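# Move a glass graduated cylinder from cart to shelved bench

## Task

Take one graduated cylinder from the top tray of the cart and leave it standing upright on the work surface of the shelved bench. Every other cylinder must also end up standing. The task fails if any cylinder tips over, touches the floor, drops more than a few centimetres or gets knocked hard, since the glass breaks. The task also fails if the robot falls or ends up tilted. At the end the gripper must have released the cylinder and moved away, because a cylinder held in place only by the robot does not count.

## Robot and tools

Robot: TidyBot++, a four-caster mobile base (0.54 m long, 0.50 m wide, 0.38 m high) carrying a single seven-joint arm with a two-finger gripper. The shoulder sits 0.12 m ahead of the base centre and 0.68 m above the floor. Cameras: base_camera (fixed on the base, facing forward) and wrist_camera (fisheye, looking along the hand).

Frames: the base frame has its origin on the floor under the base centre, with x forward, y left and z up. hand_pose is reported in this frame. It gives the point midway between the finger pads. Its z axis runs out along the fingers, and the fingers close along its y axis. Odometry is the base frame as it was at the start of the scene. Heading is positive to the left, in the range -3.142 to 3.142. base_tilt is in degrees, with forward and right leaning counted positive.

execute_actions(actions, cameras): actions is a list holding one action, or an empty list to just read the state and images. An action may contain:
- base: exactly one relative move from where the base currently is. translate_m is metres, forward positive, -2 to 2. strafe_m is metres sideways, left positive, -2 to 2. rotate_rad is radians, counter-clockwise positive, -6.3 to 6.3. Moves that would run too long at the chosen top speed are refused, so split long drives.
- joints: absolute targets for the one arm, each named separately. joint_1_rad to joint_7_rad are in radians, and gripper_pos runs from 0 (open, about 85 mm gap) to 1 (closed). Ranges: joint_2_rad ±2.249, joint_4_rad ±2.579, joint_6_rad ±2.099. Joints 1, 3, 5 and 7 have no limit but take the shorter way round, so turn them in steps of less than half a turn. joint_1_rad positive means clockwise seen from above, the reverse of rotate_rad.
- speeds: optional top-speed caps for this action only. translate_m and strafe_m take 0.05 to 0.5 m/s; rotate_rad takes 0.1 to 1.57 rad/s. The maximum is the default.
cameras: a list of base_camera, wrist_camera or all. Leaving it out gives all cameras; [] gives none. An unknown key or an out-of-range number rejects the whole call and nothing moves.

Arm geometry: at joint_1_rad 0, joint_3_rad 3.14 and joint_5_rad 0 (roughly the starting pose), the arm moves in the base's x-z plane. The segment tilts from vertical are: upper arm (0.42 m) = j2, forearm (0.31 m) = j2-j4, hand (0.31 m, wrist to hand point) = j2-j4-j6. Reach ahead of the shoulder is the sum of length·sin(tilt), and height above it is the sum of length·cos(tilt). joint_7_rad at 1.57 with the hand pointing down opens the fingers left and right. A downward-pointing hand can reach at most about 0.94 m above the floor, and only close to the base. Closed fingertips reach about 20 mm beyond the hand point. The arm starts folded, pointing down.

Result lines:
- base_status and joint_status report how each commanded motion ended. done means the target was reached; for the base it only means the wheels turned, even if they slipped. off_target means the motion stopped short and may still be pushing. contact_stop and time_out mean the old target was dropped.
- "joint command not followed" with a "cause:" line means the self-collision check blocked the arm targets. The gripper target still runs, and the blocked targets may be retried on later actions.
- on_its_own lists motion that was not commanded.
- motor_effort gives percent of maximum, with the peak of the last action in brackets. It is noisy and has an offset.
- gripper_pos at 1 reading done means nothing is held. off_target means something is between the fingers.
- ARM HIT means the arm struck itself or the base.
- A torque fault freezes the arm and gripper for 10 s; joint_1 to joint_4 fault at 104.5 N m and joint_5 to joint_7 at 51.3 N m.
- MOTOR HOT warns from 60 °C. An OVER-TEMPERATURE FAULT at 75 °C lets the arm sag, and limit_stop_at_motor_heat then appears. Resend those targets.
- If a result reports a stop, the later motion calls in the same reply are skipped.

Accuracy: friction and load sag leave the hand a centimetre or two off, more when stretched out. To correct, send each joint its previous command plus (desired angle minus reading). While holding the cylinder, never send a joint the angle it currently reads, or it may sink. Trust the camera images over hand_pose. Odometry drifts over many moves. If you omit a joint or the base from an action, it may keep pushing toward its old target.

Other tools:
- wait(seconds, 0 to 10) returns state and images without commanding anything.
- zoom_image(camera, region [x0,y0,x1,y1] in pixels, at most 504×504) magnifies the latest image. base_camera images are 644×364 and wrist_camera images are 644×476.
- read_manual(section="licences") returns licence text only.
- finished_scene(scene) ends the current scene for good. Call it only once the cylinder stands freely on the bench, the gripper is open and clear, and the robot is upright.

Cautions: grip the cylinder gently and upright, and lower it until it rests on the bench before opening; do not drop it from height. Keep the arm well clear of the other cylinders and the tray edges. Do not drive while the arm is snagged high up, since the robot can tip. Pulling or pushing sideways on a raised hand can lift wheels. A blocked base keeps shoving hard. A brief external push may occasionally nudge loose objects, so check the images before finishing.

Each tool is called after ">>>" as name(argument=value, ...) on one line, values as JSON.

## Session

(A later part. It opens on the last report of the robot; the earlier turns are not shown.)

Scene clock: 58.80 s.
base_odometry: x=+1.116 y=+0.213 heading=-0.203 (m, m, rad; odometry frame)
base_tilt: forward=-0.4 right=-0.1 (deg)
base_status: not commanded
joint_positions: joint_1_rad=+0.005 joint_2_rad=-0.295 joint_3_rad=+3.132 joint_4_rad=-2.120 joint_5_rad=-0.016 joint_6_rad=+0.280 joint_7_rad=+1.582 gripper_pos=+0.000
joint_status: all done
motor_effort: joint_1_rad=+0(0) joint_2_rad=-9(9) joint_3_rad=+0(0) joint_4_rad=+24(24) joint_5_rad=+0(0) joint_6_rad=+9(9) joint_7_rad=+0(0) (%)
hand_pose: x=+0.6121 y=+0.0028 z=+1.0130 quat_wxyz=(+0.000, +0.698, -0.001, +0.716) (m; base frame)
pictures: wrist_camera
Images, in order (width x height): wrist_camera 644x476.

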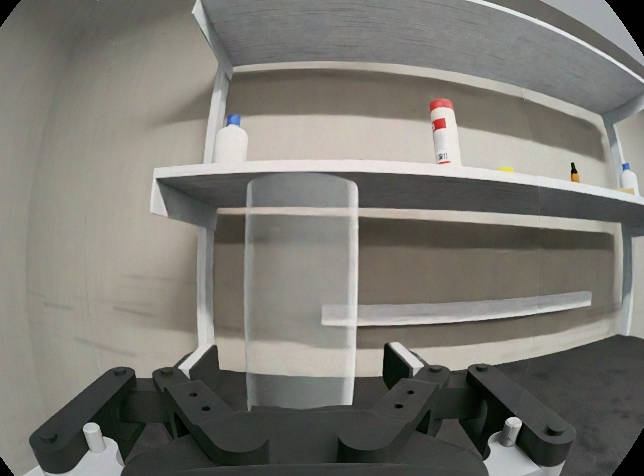

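>>> execute_actions(actions=[{"base":{"translate_m":-0.5},"speeds":{"translate_m":0.25}}], cameras=["wrist_camera"])

Scene clock: 61.83 s.
base_odometry: x=+0.627 y=+0.314 heading=-0.203 (m, m, rad; odometry frame)
base_tilt: forward=-0.4 right=-0.1 (deg)
base_status: done
joint_positions: joint_1_rad=+0.005 joint_2_rad=-0.301 joint_3_rad=+3.132 joint_4_rad=-2.123 joint_5_rad=-0.016 joint_6_rad=+0.280 joint_7_rad=+1.582 gripper_pos=+0.000
joint_status: not commanded
motor_effort: joint_1_rad=+0(1) joint_2_rad=-9(13) joint_3_rad=+0(1) joint_4_rad=+24(24) joint_5_rad=+0(0) joint_6_rad=+9(10) joint_7_rad=+0(0) (%)
hand_pose: x=+0.6099 y=+0.0028 z=+1.0143 quat_wxyz=(+0.000, +0.697, -0.001, +0.717) (m; base frame)
pictures: wrist_camera
Images, in order (width x height): wrist_camera 644x476.

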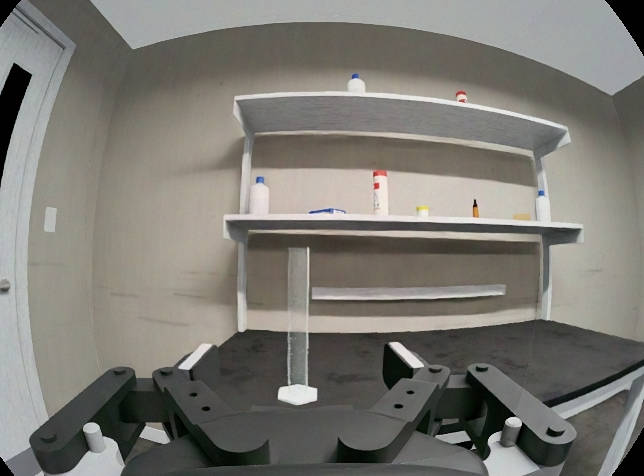

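>>> finished_scene(scene=2)

The scene is finished: the task was done.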